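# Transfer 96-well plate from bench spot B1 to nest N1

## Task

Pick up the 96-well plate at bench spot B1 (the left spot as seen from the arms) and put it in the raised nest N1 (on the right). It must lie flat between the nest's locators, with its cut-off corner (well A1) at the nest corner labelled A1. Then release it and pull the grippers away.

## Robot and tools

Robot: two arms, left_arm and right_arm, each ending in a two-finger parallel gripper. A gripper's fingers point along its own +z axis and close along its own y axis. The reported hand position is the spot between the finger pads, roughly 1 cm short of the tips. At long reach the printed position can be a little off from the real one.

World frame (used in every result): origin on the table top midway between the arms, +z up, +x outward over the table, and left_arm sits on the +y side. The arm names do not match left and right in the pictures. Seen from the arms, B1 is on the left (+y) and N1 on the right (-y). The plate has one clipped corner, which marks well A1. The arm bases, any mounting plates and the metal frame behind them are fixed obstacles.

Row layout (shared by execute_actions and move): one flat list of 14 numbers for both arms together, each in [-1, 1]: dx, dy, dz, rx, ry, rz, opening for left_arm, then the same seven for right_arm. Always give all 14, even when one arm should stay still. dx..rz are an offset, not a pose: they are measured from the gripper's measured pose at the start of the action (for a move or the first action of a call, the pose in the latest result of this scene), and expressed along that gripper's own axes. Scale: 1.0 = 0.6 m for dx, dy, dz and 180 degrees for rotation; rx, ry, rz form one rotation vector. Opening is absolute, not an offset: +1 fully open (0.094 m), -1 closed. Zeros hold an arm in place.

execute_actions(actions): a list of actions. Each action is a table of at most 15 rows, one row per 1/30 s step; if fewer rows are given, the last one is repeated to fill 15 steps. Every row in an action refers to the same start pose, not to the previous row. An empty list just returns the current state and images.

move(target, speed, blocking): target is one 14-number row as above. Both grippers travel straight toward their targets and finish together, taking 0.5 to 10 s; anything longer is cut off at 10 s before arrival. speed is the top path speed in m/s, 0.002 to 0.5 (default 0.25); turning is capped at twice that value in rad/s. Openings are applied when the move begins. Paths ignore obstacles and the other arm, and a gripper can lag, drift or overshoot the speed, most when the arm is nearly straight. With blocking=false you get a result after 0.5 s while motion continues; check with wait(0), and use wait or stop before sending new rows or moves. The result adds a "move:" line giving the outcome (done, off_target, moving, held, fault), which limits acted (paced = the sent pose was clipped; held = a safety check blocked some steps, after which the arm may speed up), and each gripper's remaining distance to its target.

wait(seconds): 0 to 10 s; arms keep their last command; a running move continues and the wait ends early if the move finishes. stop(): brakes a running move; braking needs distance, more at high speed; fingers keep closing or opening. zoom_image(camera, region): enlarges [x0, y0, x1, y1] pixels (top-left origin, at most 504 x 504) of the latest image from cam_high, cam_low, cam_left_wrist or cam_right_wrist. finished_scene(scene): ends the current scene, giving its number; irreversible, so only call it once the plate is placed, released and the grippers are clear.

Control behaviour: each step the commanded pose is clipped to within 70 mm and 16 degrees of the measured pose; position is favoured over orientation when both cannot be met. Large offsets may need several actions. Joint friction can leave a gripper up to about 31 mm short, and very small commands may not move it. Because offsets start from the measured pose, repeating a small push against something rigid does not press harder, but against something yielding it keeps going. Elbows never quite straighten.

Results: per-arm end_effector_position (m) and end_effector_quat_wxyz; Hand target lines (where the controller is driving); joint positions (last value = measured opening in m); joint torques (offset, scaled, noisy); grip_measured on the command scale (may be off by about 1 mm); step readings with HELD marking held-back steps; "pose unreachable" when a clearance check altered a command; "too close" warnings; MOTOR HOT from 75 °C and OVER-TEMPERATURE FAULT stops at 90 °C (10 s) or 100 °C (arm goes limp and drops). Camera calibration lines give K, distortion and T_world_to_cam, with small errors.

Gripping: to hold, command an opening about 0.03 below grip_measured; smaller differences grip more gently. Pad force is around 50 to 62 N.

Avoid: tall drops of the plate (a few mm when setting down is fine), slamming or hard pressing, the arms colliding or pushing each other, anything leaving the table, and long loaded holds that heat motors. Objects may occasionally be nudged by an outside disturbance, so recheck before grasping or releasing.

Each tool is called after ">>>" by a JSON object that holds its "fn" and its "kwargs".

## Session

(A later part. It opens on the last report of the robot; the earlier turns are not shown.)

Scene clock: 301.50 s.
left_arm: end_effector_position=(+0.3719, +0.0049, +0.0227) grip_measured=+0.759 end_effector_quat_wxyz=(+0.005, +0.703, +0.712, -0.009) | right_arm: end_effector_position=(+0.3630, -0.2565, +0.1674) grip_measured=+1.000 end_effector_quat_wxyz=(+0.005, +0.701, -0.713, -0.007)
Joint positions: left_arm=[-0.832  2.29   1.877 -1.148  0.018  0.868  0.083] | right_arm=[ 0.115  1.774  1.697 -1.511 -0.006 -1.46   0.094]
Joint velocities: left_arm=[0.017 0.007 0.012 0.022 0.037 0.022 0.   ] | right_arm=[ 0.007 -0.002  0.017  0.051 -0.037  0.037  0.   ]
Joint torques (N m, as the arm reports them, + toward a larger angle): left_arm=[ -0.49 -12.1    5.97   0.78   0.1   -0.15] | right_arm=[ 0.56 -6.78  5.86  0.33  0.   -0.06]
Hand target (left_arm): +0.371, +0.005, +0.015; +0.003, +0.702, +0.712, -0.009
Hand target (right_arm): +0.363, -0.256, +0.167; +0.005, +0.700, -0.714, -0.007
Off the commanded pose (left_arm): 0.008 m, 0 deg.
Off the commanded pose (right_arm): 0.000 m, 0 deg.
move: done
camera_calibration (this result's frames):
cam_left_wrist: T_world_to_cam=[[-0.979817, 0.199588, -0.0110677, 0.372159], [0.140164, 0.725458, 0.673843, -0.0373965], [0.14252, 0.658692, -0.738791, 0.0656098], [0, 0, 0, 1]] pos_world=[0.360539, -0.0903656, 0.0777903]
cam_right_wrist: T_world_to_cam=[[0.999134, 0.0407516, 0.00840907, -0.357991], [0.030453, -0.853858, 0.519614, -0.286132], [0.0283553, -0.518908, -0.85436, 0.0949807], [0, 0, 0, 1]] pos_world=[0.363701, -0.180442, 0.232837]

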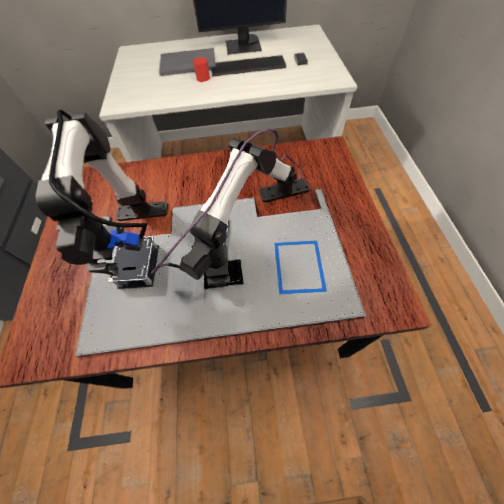

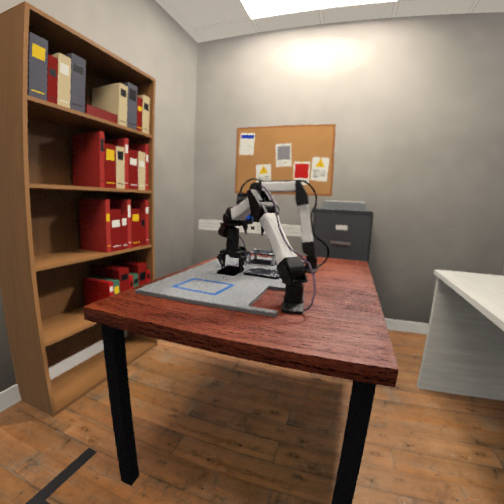

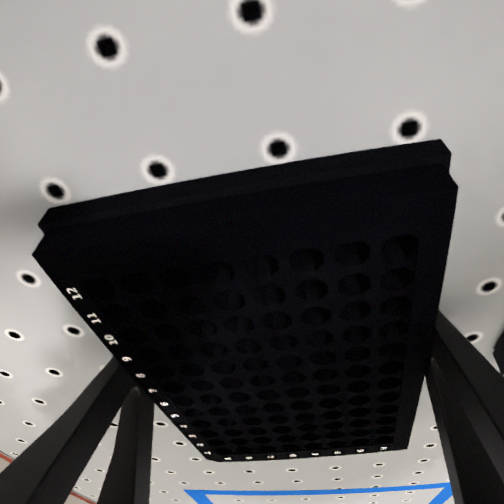

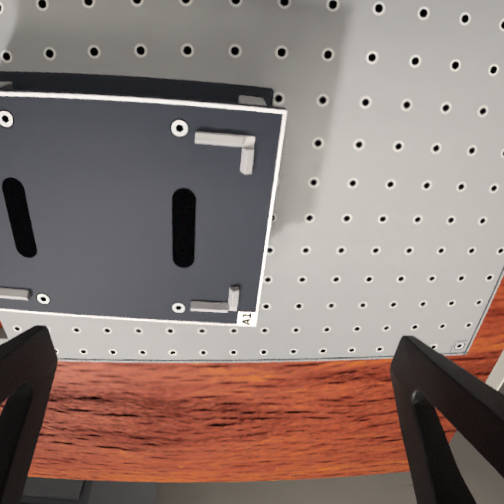

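>>> {"fn": "execute_actions", "kwargs": {"actions": [[[0,0,0,0,0,0,0.76,0,0,0,0,0,0,1],[0,0,0,0,0,0,0.79,0,0,0,0,0,0,1],[0,0,0,0,0,0,0.83,0,0,0,0,0,0,1],[0,0,0,0,0,0,0.88,0,0,0,0,0,0,1],[0,0,0,0,0,0,0.94,0,0,0,0,0,0,1],[0,0,0,0,0,0,1,0,0,0,0,0,0,1]],[[0,0,-0.01,0,0,0,1,0,0,0,0,0,0,1],[0,0,-0.02,0,0,0,1,0,0,0,0,0,0,1],[0,0,-0.03,0,0,0,1,0,0,0,0,0,0,1],[0,0,-0.04,0,0,0,1,0,0,0,0,0,0,1],[0,0,-0.048,0,0,0,1,0,0,0,0,0,0,1],[0,0,-0.056,0,0,0,1,0,0,0,0,0,0,1],[0,0,-0.063,0,0,0,1,0,0,0,0,0,0,1],[0,0,-0.07,0,0,0,1,0,0,0,0,0,0,1],[0,0,-0.075,0,0,0,1,0,0,0,0,0,0,1],[0,0,-0.08,0,0,0,1,0,0,0,0,0,0,1]]]}}

>>> {"fn": "move", "kwargs": {"target": [0.5,-0.117,-0.1,0,0,-0.25,1,-0.446,-0.010,0.163,0.0054,0.0009,-0.0094,1], "speed": 0.3}}

Scene clock: 328.83 s.
left_arm: end_effector_position=(+0.3768, +0.0008, +0.0658) grip_measured=+1.000 end_effector_quat_wxyz=(+0.020, +0.703, +0.711, -0.007) | right_arm: end_effector_position=(+0.3630, -0.2565, +0.1674) grip_measured=+1.000 end_effector_quat_wxyz=(+0.005, +0.701, -0.713, -0.007)
Joint positions: left_arm=[-0.832  2.268  2.011 -1.275  0.018  0.868  0.094] | right_arm=[ 0.115  1.774  1.697 -1.511 -0.006 -1.46   0.094]
Joint velocities: left_arm=[-0.012  0.007  0.042 -0.125 -0.022  0.007  0.   ] | right_arm=[-0.002  0.012 -0.017  0.095 -0.051 -0.007  0.   ]
Joint torques (N m, as the arm reports them, + toward a larger angle): left_arm=[ -0.42 -13.1    8.79   0.37   0.12  -0.13] | right_arm=[ 0.55 -6.8   5.86  0.33 -0.01 -0.09]
Hand target (left_arm): +0.372, +0.005, +0.071; +0.007, +0.703, +0.712, -0.009
Hand target (right_arm): +0.363, -0.256, +0.167; +0.005, +0.701, -0.713, -0.007
Off the commanded pose (left_arm): 0.008 m, 2 deg.
Off the commanded pose (right_arm): 0.000 m, 0 deg.
Step readings (end_effector_position; steps 1 to 15: 1st action; 16 to 30: 2nd action):
0: left_arm (+0.3721, +0.0047, +0.0227) | right_arm (+0.3630, -0.2565, +0.1674)
1: left_arm (+0.3721, +0.0047, +0.0227) | right_arm (+0.3630, -0.2565, +0.1674)
2: left_arm (+0.3721, +0.0047, +0.0227) | right_arm (+0.3630, -0.2565, +0.1674)
4: left_arm (+0.3721, +0.0047, +0.0227) | right_arm (+0.3630, -0.2565, +0.1674)
8: left_arm (+0.3721, +0.0047, +0.0227) | right_arm (+0.3630, -0.2565, +0.1674)
15: left_arm (+0.3721, +0.0047, +0.0227) | right_arm (+0.3630, -0.2565, +0.1674)
16: left_arm (+0.3721, +0.0047, +0.0227) | right_arm (+0.3630, -0.2565, +0.1674)
17: left_arm (+0.3720, +0.0047, +0.0232) | right_arm (+0.3630, -0.2565, +0.1674)
19: left_arm (+0.3716, +0.0051, +0.0265) | right_arm (+0.3630, -0.2565, +0.1674)
23: left_arm (+0.3745, +0.0027, +0.0424) | right_arm (+0.3630, -0.2565, +0.1674)
30: end_effector_position above
camera_calibration (this result's frames):
cam_left_wrist: T_world_to_cam=[[-0.979284, 0.199147, -0.0366495, 0.379796], [0.125215, 0.7378, 0.663305, -0.057851], [0.159135, 0.644974, -0.747452, 0.0937663], [0, 0, 0, 1]] pos_world=[0.364251, -0.0934299, 0.122378]
cam_right_wrist: T_world_to_cam=[[0.999134, 0.0407516, 0.00840907, -0.357991], [0.030453, -0.853858, 0.519614, -0.286132], [0.0283553, -0.518908, -0.85436, 0.0949807], [0, 0, 0, 1]] pos_world=[0.363701, -0.180442, 0.232837]

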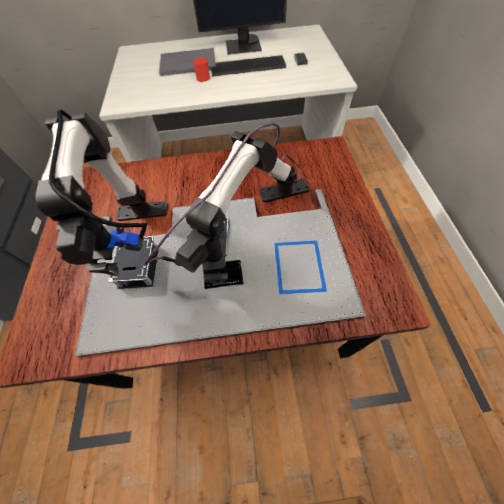

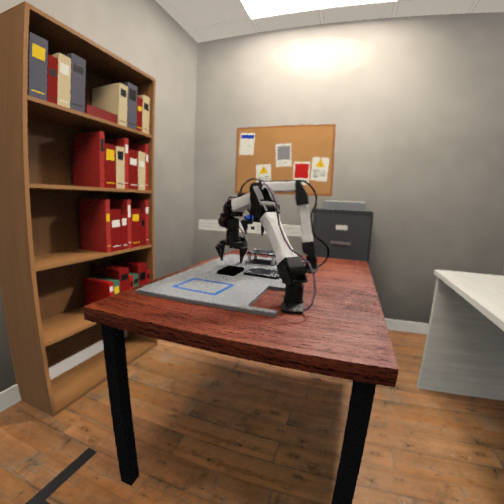

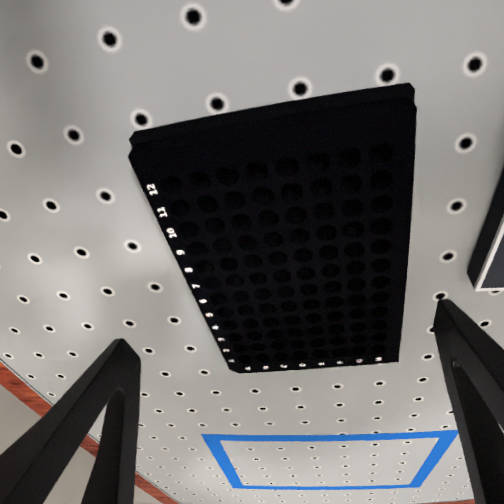

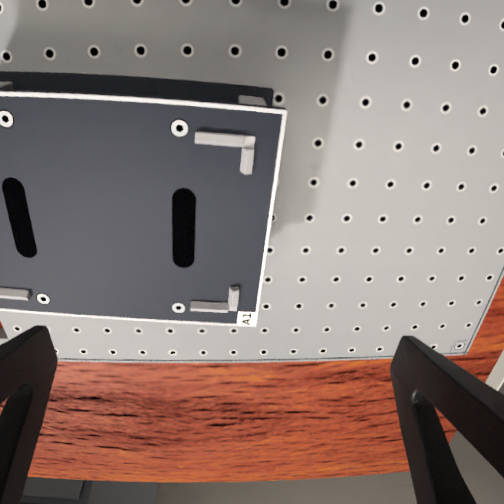

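Scene clock: 330.70 s.
left_arm: end_effector_position=(+0.3155, +0.3003, +0.1122) grip_measured=+1.000 end_effector_quat_wxyz=(+0.031, +0.373, +0.927, -0.011) | right_arm: end_effector_position=(+0.3727, +0.0062, +0.0633) grip_measured=+1.000 end_effector_quat_wxyz=(+0.008, +0.716, -0.698, +0.003)
Joint positions: left_arm=[-0.079  1.578  1.259 -1.206  0.047  0.828  0.094] | right_arm=[ 0.757  2.273  2.01  -1.324  0.008 -0.859  0.094]
Joint velocities: left_arm=[-0.022  0.012 -0.002  0.007 -0.037 -0.007  0.   ] | right_arm=[-0.017 -0.002  0.002 -0.037  0.037  0.037  0.   ]
Joint torques (N m, as the arm reports them, + toward a larger angle): left_arm=[-0.1  -7.66  5.75  0.43  0.2  -0.05] | right_arm=[  0.53 -10.28   7.73   0.27   0.14   0.03]
Hand target (left_arm): +0.305, +0.299, +0.110; +0.021, +0.376, +0.926, -0.023
Hand target (right_arm): +0.375, +0.005, +0.066; +0.008, +0.712, -0.702, +0.009
Off the commanded pose (left_arm): 0.014 m, 2 deg.
Off the commanded pose (right_arm): 0.009 m, 1 deg.
move: off_target (left_arm)
camera_calibration (this result's frames):
cam_left_wrist: T_world_to_cam=[[-0.829227, -0.55825, -0.0272174, 0.440857], [-0.443052, 0.626864, 0.640895, -0.0868029], [-0.340718, 0.543506, -0.767146, 0.135409], [0, 0, 0, 1]] pos_world=[0.373248, 0.226926, 0.171509]
cam_right_wrist: T_world_to_cam=[[0.99646, 0.0823765, 0.0167635, -0.377303], [0.0605169, -0.841339, 0.53711, -0.0204626], [0.058349, -0.534194, -0.843346, 0.13031], [0, 0, 0, 1]] pos_world=[0.369602, 0.0834756, 0.127212]

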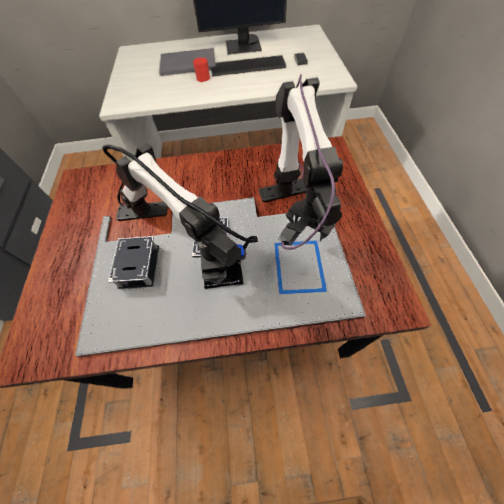

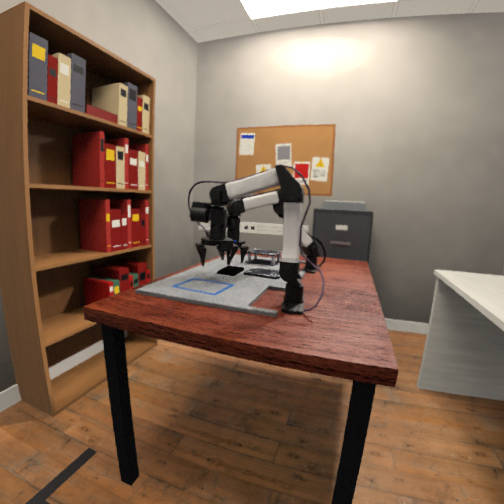

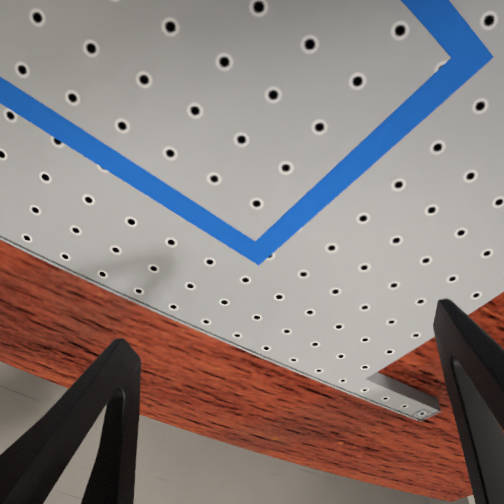

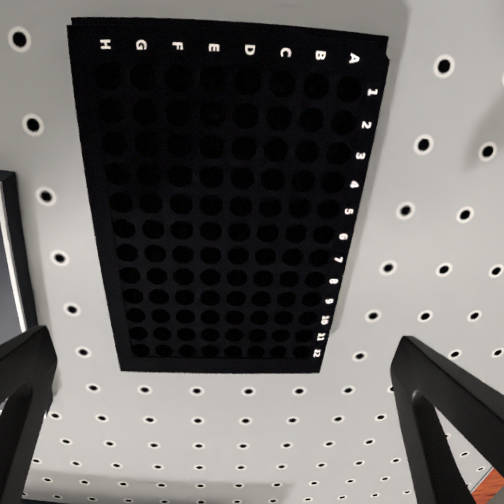

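>>> {"fn": "zoom_image", "kwargs": {"camera": "cam_right_wrist", "region": [30, 0, 430, 400]}}

Region (30, 0, 430, 400) of cam_right_wrist's 504x504 image, scaled by 1.260, with more detail than that image has.

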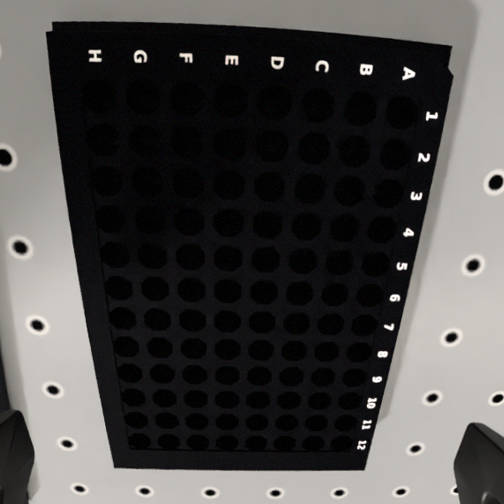

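>>> {"fn": "move", "kwargs": {"target": [0,0,0,0,0,0,1,-0.029,0.003,0.077,0.002,-0.005,0,1], "speed": 0.08}}

Scene clock: 362.23 s.
left_arm: end_effector_position=(+0.3155, +0.3002, +0.1122) grip_measured=+1.000 end_effector_quat_wxyz=(+0.031, +0.374, +0.927, -0.012) | right_arm: end_effector_position=(+0.3750, +0.0189, +0.0223) grip_measured=+1.000 end_effector_quat_wxyz=(-0.000, +0.716, -0.698, +0.004)
Joint positions: left_arm=[-0.079  1.578  1.259 -1.206  0.048  0.829  0.094] | right_arm=[ 0.775  2.319  1.925 -1.176  0.009 -0.843  0.094]
Joint velocities: left_arm=[ 0.002 -0.002 -0.002 -0.022  0.037 -0.007  0.   ] | right_arm=[-0.007  0.017 -0.017  0.007 -0.066 -0.051  0.   ]
Joint torques (N m, as the arm reports them, + toward a larger angle): left_arm=[-0.46 -6.71  7.58  0.63  0.11 -0.16] | right_arm=[  1.27 -10.58   5.02   0.49  -0.06   0.01]
Hand target (left_arm): +0.316, +0.300, +0.112; +0.031, +0.373, +0.927, -0.011
Hand target (right_arm): +0.371, +0.023, +0.017; +0.001, +0.716, -0.698, +0.001
Off the commanded pose (left_arm): 0.000 m, 0 deg.
Off the commanded pose (right_arm): 0.008 m, 1 deg.
move: done
camera_calibration (this result's frames):
cam_left_wrist: T_world_to_cam=[[-0.830093, -0.556981, -0.0267938, 0.440588], [-0.441901, 0.627757, 0.640816, -0.0874193], [-0.340102, 0.543777, -0.767227, 0.13515], [0, 0, 0, 1]] pos_world=[0.373063, 0.226786, 0.171515]
cam_right_wrist: T_world_to_cam=[[0.996055, 0.0832667, 0.0306613, -0.380078], [0.054533, -0.847033, 0.528735, 0.0146562], [0.0699972, -0.524978, -0.848233, 0.0979638], [0, 0, 0, 1]] pos_world=[0.370923, 0.0954909, 0.0870005]

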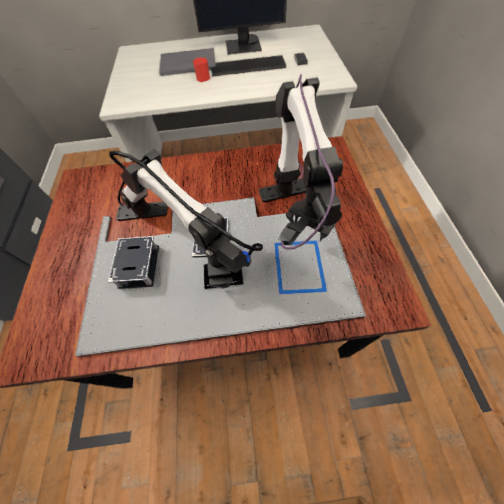

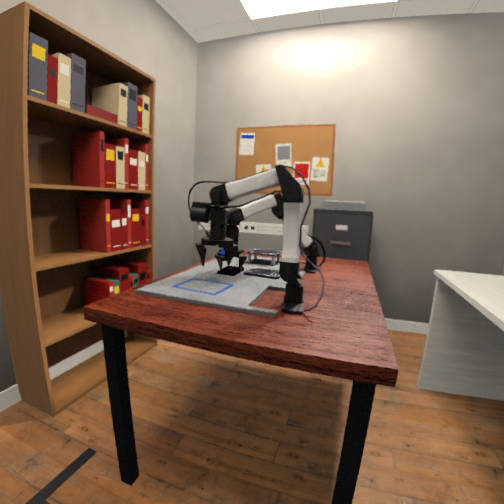

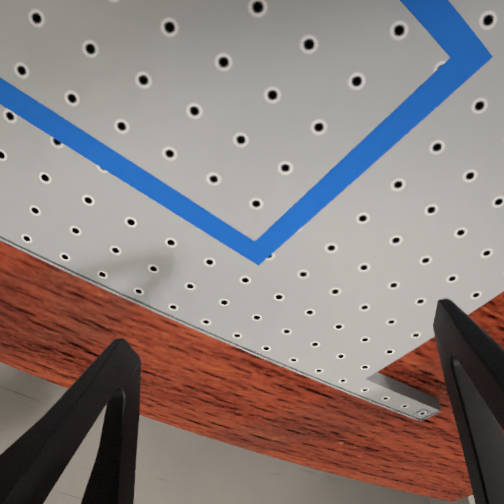

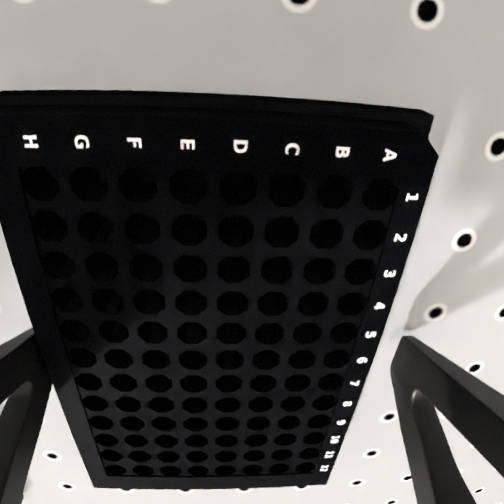

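>>> {"fn": "execute_actions", "kwargs": {"actions": [[[0,0,0,0,0,0,1,0,0,0,0,0,0,0.97],[0,0,0,0,0,0,1,0,0,0,0,0,0,0.94],[0,0,0,0,0,0,1,0,0,0,0,0,0,0.91],[0,0,0,0,0,0,1,0,0,0,0,0,0,0.88],[0,0,0,0,0,0,1,0,0,0,0,0,0,0.85],[0,0,0,0,0,0,1,0,0,0,0,0,0,0.83],[0,0,0,0,0,0,1,0,0,0,0,0,0,0.81],[0,0,0,0,0,0,1,0,0,0,0,0,0,0.79],[0,0,0,0,0,0,1,0,0,0,0,0,0,0.77],[0,0,0,0,0,0,1,0,0,0,0,0,0,0.75],[0,0,0,0,0,0,1,0,0,0,0,0,0,0.73],[0,0,0,0,0,0,1,0,0,0,0,0,0,0.71]]]}}

>>> {"fn": "execute_actions", "kwargs": {"actions": []}}

Scene clock: 375.33 s.
left_arm: end_effector_position=(+0.3155, +0.3002, +0.1122) grip_measured=+1.000 end_effector_quat_wxyz=(+0.031, +0.374, +0.927, -0.012) | right_arm: end_effector_position=(+0.3752, +0.0192, +0.0223) grip_measured=+0.726 end_effector_quat_wxyz=(-0.001, +0.716, -0.698, +0.004)
Joint positions: left_arm=[-0.079  1.578  1.259 -1.206  0.048  0.829  0.094] | right_arm=[ 0.775  2.319  1.925 -1.174  0.009 -0.842  0.081]
Joint velocities: left_arm=[ 0.017  0.002 -0.007 -0.007  0.022  0.051  0.   ] | right_arm=[ 0.022 -0.002  0.007  0.051 -0.037 -0.022 -0.   ]
Joint torques (N m, as the arm reports them, + toward a larger angle): left_arm=[-0.45 -6.7   7.63  0.62  0.14 -0.14] | right_arm=[  0.54 -10.98   6.04   0.38   0.02  -0.1 ]
Hand target (left_arm): +0.315, +0.300, +0.112; +0.031, +0.374, +0.927, -0.012
Hand target (right_arm): +0.375, +0.019, +0.022; -0.000, +0.716, -0.698, +0.004
Off the commanded pose (left_arm): 0.000 m, 0 deg.
Off the commanded pose (right_arm): 0.000 m, 0 deg.
Step readings (end_effector_position):
0: left_arm (+0.3155, +0.3002, +0.1122) | right_arm (+0.3752, +0.0192, +0.0223)
1: left_arm (+0.3155, +0.3002, +0.1122) | right_arm (+0.3752, +0.0192, +0.0223)
2: left_arm (+0.3155, +0.3002, +0.1122) | right_arm (+0.3752, +0.0192, +0.0223)
4: left_arm (+0.3155, +0.3002, +0.1122) | right_arm (+0.3752, +0.0192, +0.0223)
8: left_arm (+0.3155, +0.3002, +0.1122) | right_arm (+0.3752, +0.0192, +0.0223)
15: end_effector_position above
camera_calibration (this result's frames):
cam_left_wrist: T_world_to_cam=[[-0.830093, -0.556981, -0.0267938, 0.440588], [-0.441901, 0.627757, 0.640816, -0.0874193], [-0.340102, 0.543777, -0.767227, 0.13515], [0, 0, 0, 1]] pos_world=[0.373063, 0.226786, 0.171515]
cam_right_wrist: T_world_to_cam=[[0.996052, 0.082854, 0.0318588, -0.38039], [0.0536207, -0.847607, 0.527909, 0.0152302], [0.0707431, -0.524117, -0.848703, 0.0977939], [0, 0, 0, 1]] pos_world=[0.371153, 0.0956814, 0.0870766]

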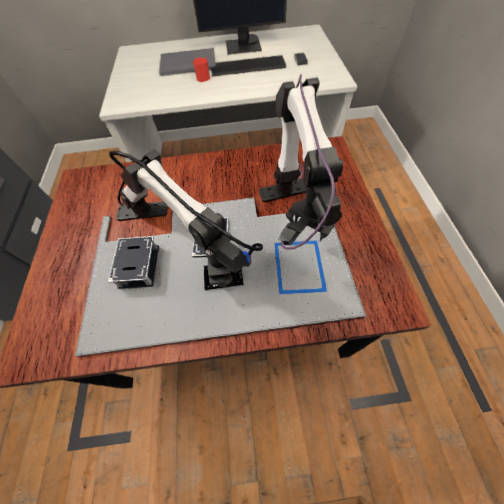

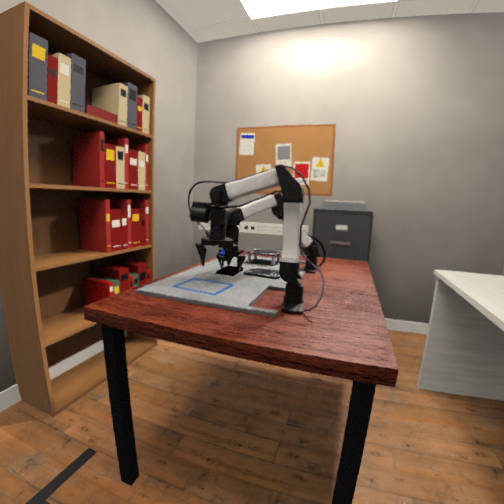

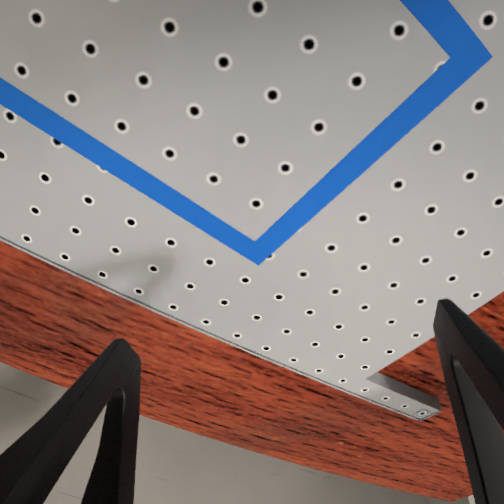

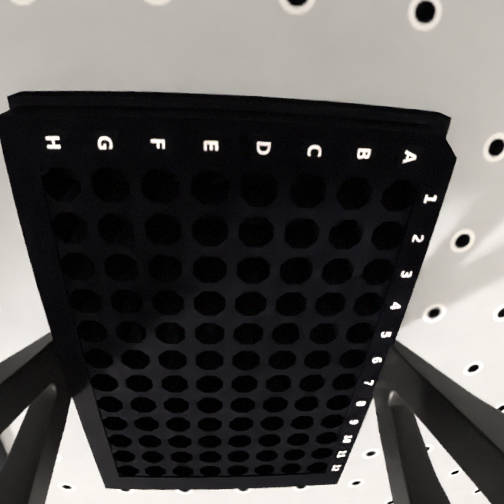

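Scene clock: 375.33 s.
left_arm: end_effector_position=(+0.3155, +0.3002, +0.1122) grip_measured=+1.000 end_effector_quat_wxyz=(+0.031, +0.374, +0.927, -0.012) | right_arm: end_effector_position=(+0.3752, +0.0192, +0.0223) grip_measured=+0.726 end_effector_quat_wxyz=(-0.001, +0.716, -0.698, +0.004)
Joint positions: left_arm=[-0.079  1.578  1.259 -1.206  0.048  0.829  0.094] | right_arm=[ 0.775  2.319  1.925 -1.174  0.009 -0.842  0.081]
Joint velocities: left_arm=[ 0.017  0.002 -0.007 -0.007  0.022  0.051  0.   ] | right_arm=[ 0.022 -0.002  0.007  0.051 -0.037 -0.022 -0.   ]
Joint torques (N m, as the arm reports them, + toward a larger angle): left_arm=[-0.45 -6.7   7.63  0.62  0.14 -0.14] | right_arm=[  0.54 -10.98   6.04   0.38   0.02  -0.1 ]
Hand target (left_arm): +0.315, +0.300, +0.112; +0.031, +0.374, +0.927, -0.012
Hand target (right_arm): +0.375, +0.019, +0.022; -0.000, +0.716, -0.698, +0.004
Off the commanded pose (left_arm): 0.000 m, 0 deg.
Off the commanded pose (right_arm): 0.000 m, 0 deg.
camera_calibration (this result's frames):
cam_left_wrist: T_world_to_cam=[[-0.830093, -0.556981, -0.0267938, 0.440588], [-0.441901, 0.627757, 0.640816, -0.0874193], [-0.340102, 0.543777, -0.767227, 0.13515], [0, 0, 0, 1]] pos_world=[0.373063, 0.226786, 0.171515]
cam_right_wrist: T_world_to_cam=[[0.996052, 0.082854, 0.0318588, -0.38039], [0.0536207, -0.847607, 0.527909, 0.0152302], [0.0707431, -0.524117, -0.848703, 0.0977939], [0, 0, 0, 1]] pos_world=[0.371153, 0.0956814, 0.0870766]

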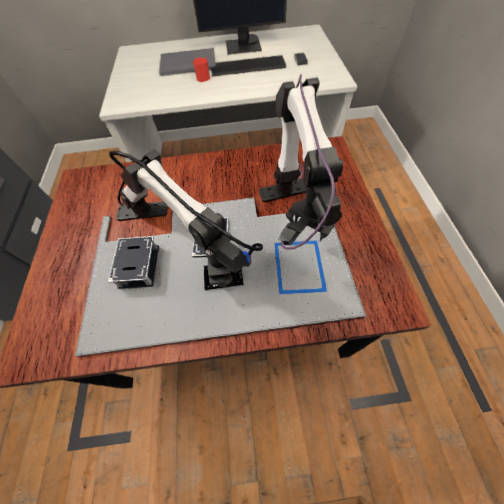

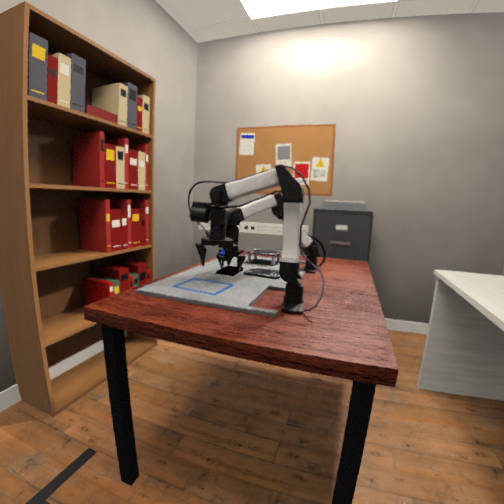

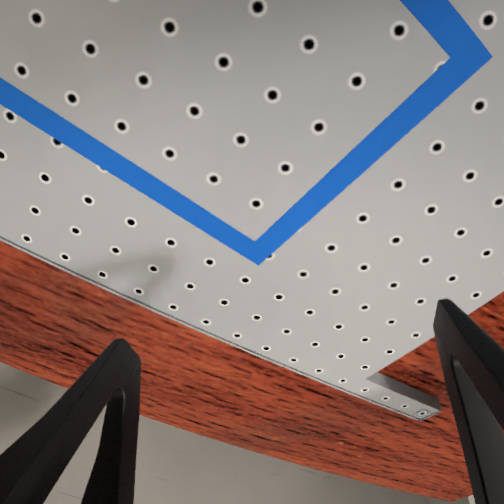

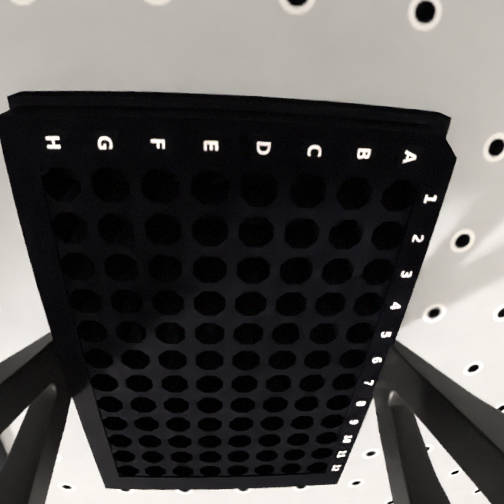

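>>> {"fn": "move", "kwargs": {"target": [0,0,0,0,0,0,1,0.02,0,-0.14,0,0,0.085,0.69], "speed": 0.2}}

Scene clock: 390.83 s.
left_arm: end_effector_position=(+0.3155, +0.3002, +0.1122) grip_measured=+1.000 end_effector_quat_wxyz=(+0.031, +0.374, +0.927, -0.012) | right_arm: end_effector_position=(+0.3694, +0.0098, +0.0982) grip_measured=+0.714 end_effector_quat_wxyz=(-0.005, -0.624, +0.781, -0.005)
Joint positions: left_arm=[-0.079  1.578  1.259 -1.206  0.048  0.829  0.094] | right_arm=[ 0.768  2.276  2.153 -1.459  0.009 -0.601  0.081]
Joint velocities: left_arm=[-0.007  0.002  0.002 -0.051  0.037 -0.037  0.   ] | right_arm=[ 0.007  0.002 -0.007 -0.022  0.022  0.051 -0.   ]
Joint torques (N m, as the arm reports them, + toward a larger angle): left_arm=[-0.44 -6.67  7.61  0.62  0.12 -0.13] | right_arm=[ -0.21 -11.18   7.81   0.29   0.02   0.  ]
Hand target (left_arm): +0.315, +0.300, +0.112; +0.031, +0.374, +0.927, -0.012
Hand target (right_arm): +0.373, +0.008, +0.106; +0.002, -0.616, +0.787, -0.004
Off the commanded pose (left_arm): 0.000 m, 0 deg.
Off the commanded pose (right_arm): 0.010 m, 1 deg.
move: done
camera_calibration (this result's frames):
cam_left_wrist: T_world_to_cam=[[-0.830093, -0.556981, -0.0267938, 0.440588], [-0.441901, 0.627757, 0.640816, -0.0874193], [-0.340102, 0.543777, -0.767227, 0.13515], [0, 0, 0, 1]] pos_world=[0.373063, 0.226786, 0.171515]
cam_right_wrist: T_world_to_cam=[[0.986163, -0.163919, 0.0247684, -0.36948], [-0.151558, -0.830895, 0.535391, 0.0424958], [-0.067181, -0.531737, -0.844241, 0.208264], [0, 0, 0, 1]] pos_world=[0.3848, 0.085486, 0.162224]

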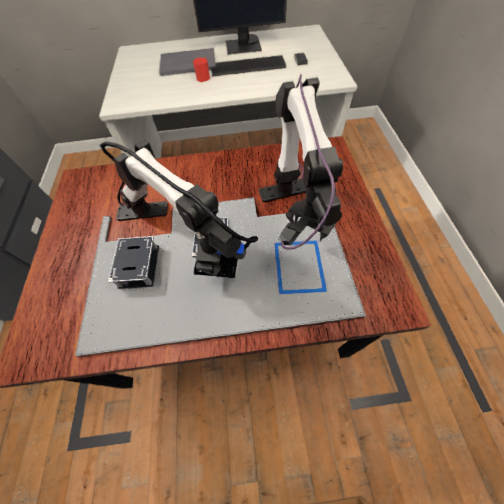

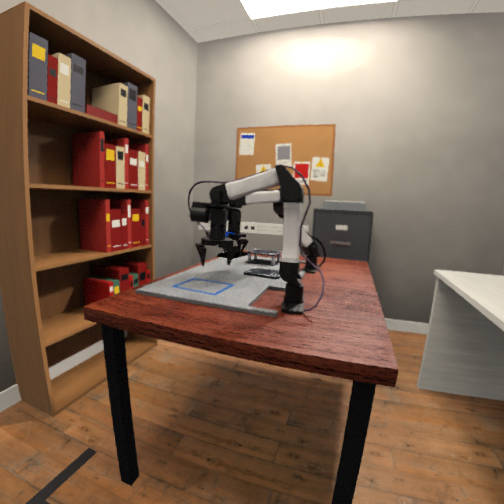

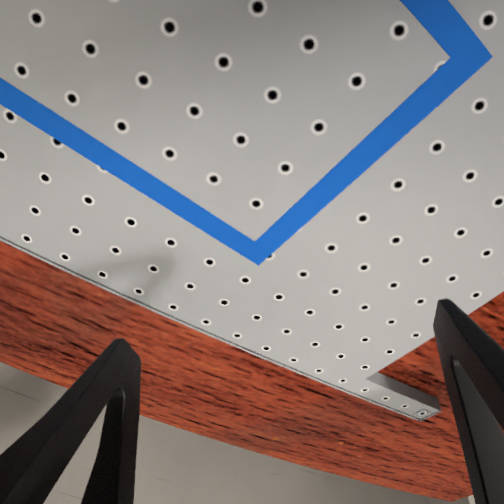

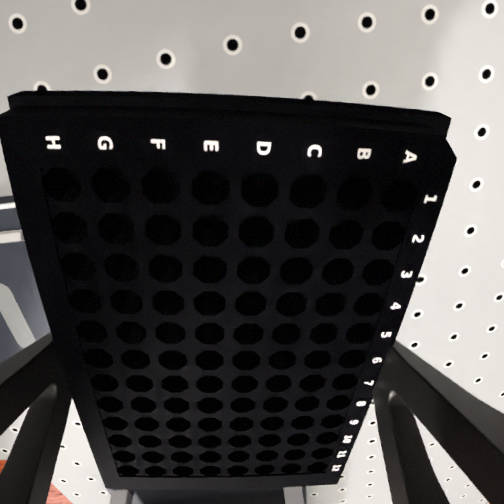

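>>> {"fn": "move", "kwargs": {"target": [0,0,0,0,0,0,1,0.4825,0.0163,-0.0433,-0.0036,-0.0033,0.4525,0.69], "speed": 0.3}}

Scene clock: 407.40 s.
left_arm: end_effector_position=(+0.3155, +0.3002, +0.1122) grip_measured=+1.000 end_effector_quat_wxyz=(+0.031, +0.374, +0.927, -0.012) | right_arm: end_effector_position=(+0.2999, -0.2655, +0.1227) grip_measured=+0.714 end_effector_quat_wxyz=(+0.001, +0.028, +1.000, +0.008)
Joint positions: left_arm=[-0.079  1.578  1.259 -1.206  0.048  0.829  0.094] | right_arm=[ 0.096  1.499  1.226 -1.293 -0.016  0.13   0.081]
Joint velocities: left_arm=[-0.002 -0.002  0.017  0.037  0.037 -0.051  0.   ] | right_arm=[-0.007 -0.007 -0.017 -0.051 -0.066  0.051  0.   ]
Joint torques (N m, as the arm reports them, + toward a larger angle): left_arm=[-0.47 -6.68  7.63  0.63  0.13 -0.13] | right_arm=[-0.07 -6.08  4.98  0.34 -0.06  0.01]
Hand target (left_arm): +0.315, +0.300, +0.112; +0.031, +0.374, +0.927, -0.012
Hand target (right_arm): +0.294, -0.266, +0.124; -0.002, +0.037, +0.999, +0.014
Off the commanded pose (left_arm): 0.000 m, 0 deg.
Off the commanded pose (right_arm): 0.008 m, 1 deg.
move: done
camera_calibration (this result's frames):
cam_left_wrist: T_world_to_cam=[[-0.830093, -0.556981, -0.0267938, 0.440588], [-0.441901, 0.627757, 0.640816, -0.0874193], [-0.340102, 0.543777, -0.767227, 0.13515], [0, 0, 0, 1]] pos_world=[0.373063, 0.226786, 0.171515]
cam_right_wrist: T_world_to_cam=[[0.00259783, -0.999959, 0.00871218, -0.271657], [-0.853714, 0.00231904, 0.520736, 0.22364], [-0.520735, -0.0087905, -0.853673, 0.353875], [0, 0, 0, 1]] pos_world=[0.375905, -0.269053, 0.188003]

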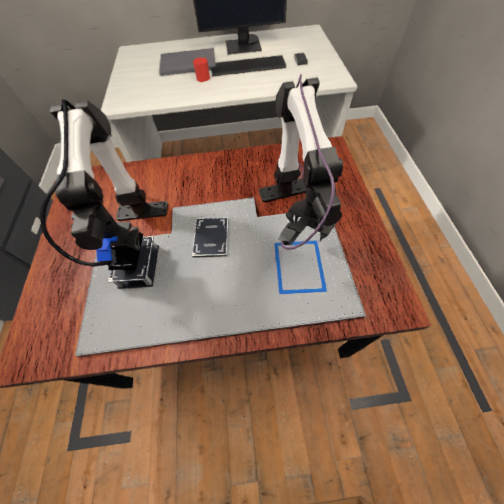

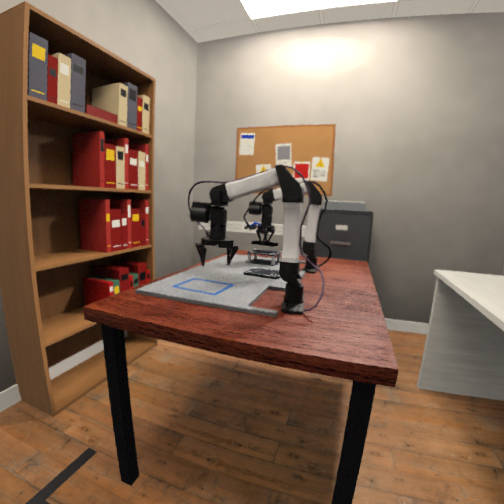

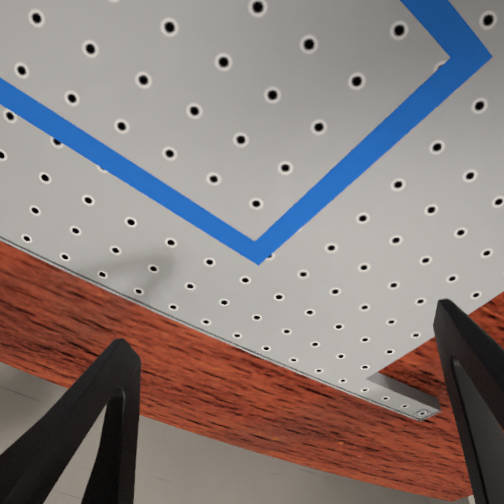

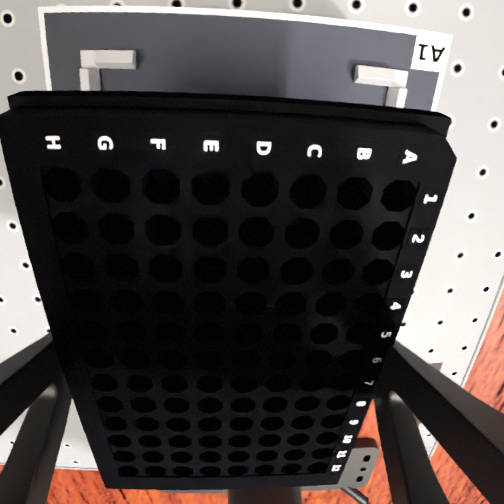

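>>> {"fn": "zoom_image", "kwargs": {"camera": "cam_right_wrist", "region": [0, 30, 160, 150]}}

>>> {"fn": "zoom_image", "kwargs": {"camera": "cam_right_wrist", "region": [330, 30, 490, 180]}}

Region (0, 30, 160, 150) of cam_right_wrist's 504x504 image, scaled by 3.150, with more detail than that image has; it fills the top 378 rows of this view, and the rest is white.

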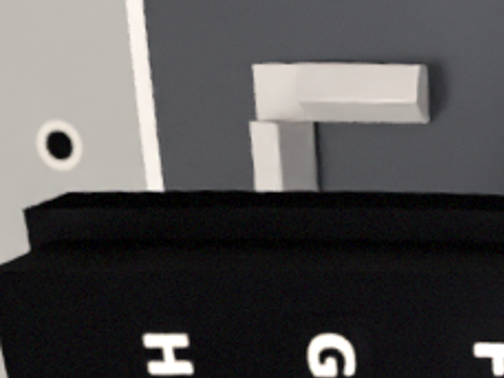

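Region (330, 30, 490, 180) of cam_right_wrist's 504x504 image, scaled by 3.150, with more detail than that image has; it fills the top 472 rows of this view, and the rest is white.

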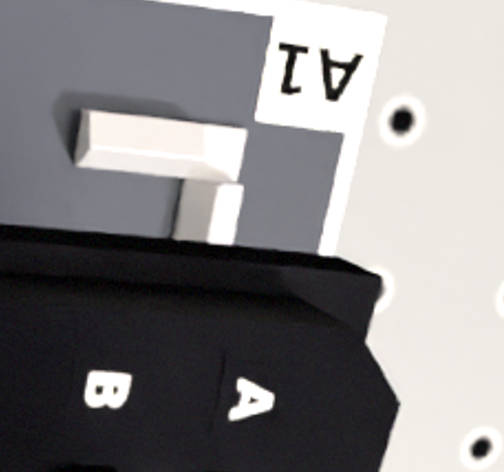

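>>> {"fn": "move", "kwargs": {"target": [0,0,0,0,0,0,1,0.002,-0.006,0.05,0.006,0.001,0.004,0.69], "speed": 0.06}}

>>> {"fn": "zoom_image", "kwargs": {"camera": "cam_right_wrist", "region": [0, 30, 160, 150]}}

>>> {"fn": "zoom_image", "kwargs": {"camera": "cam_right_wrist", "region": [344, 30, 504, 180]}}

Scene clock: 460.33 s.
left_arm: end_effector_position=(+0.3155, +0.3002, +0.1122) grip_measured=+1.000 end_effector_quat_wxyz=(+0.031, +0.374, +0.927, -0.012) | right_arm: end_effector_position=(+0.2986, -0.2667, +0.0984) grip_measured=+0.714 end_effector_quat_wxyz=(+0.003, +0.029, +1.000, +0.005)
Joint positions: left_arm=[-0.079  1.578  1.259 -1.206  0.048  0.829  0.094] | right_arm=[ 0.096  1.499  1.13  -1.194 -0.009  0.132  0.081]
Joint velocities: left_arm=[-0.022 -0.017 -0.012 -0.081 -0.037  0.022  0.   ] | right_arm=[-0.012 -0.007 -0.002  0.022  0.066 -0.022  0.   ]
Joint torques (N m, as the arm reports them, + toward a larger angle): left_arm=[-0.44 -6.65  7.56  0.62  0.13 -0.12] | right_arm=[ 0.46 -3.86  5.05  0.53  0.18  0.01]
Hand target (left_arm): +0.315, +0.300, +0.112; +0.031, +0.374, +0.927, -0.012
Hand target (right_arm): +0.299, -0.269, +0.093; -0.000, +0.034, +0.999, -0.001
Off the commanded pose (left_arm): 0.000 m, 0 deg.
Off the commanded pose (right_arm): 0.006 m, 1 deg.
move: done
camera_calibration (this result's frames):
cam_left_wrist: T_world_to_cam=[[-0.830093, -0.556981, -0.0267938, 0.440588], [-0.441901, 0.627757, 0.640816, -0.0874193], [-0.340102, 0.543777, -0.767227, 0.13515], [0, 0, 0, 1]] pos_world=[0.373063, 0.226786, 0.171515]
cam_right_wrist: T_world_to_cam=[[0.000240438, -0.999887, 0.0150009, -0.272554], [-0.855125, 0.00757123, 0.518367, 0.237205], [-0.518422, -0.0129523, -0.855027, 0.330793], [0, 0, 0, 1]] pos_world=[0.374396, -0.270035, 0.163967]

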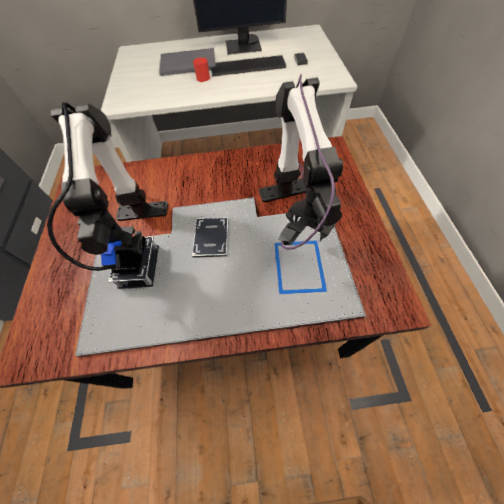

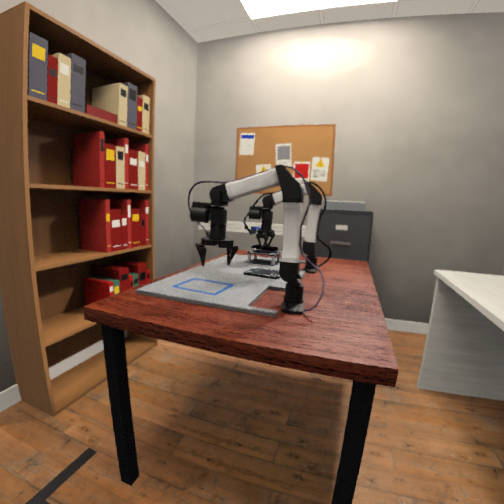

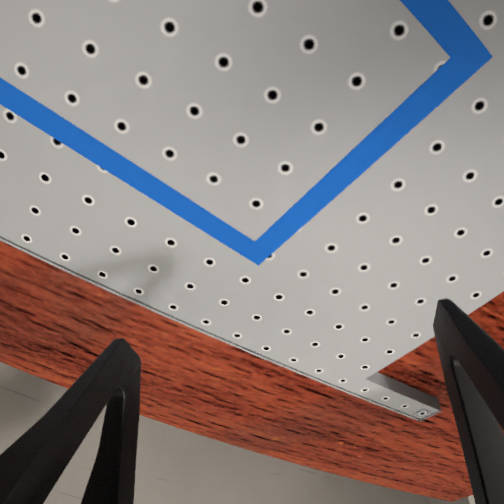

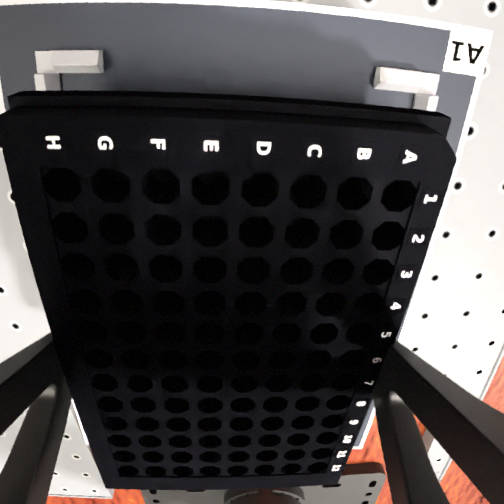

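Region (0, 30, 160, 150) of cam_right_wrist's 504x504 image, scaled by 3.150, with more detail than that image has; it fills the top 378 rows of this view, and the rest is white.

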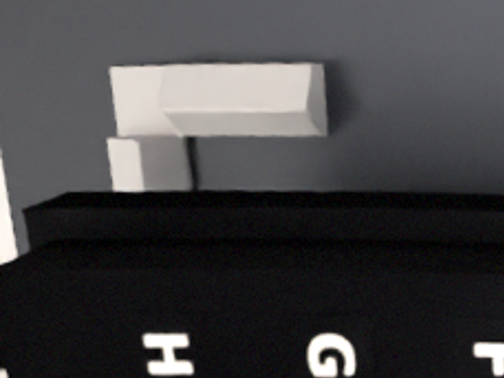

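Region (344, 30, 504, 180) of cam_right_wrist's 504x504 image, scaled by 3.150, with more detail than that image has; it fills the top 472 rows of this view, and the rest is white.

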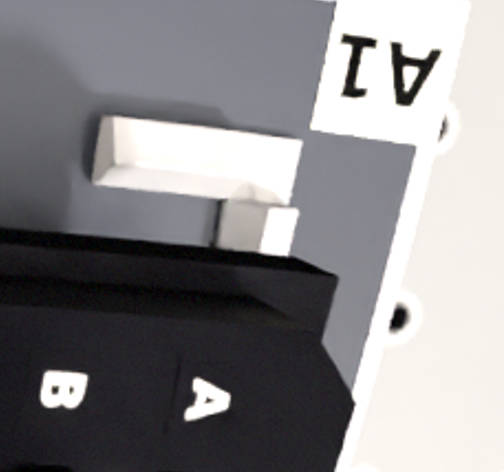

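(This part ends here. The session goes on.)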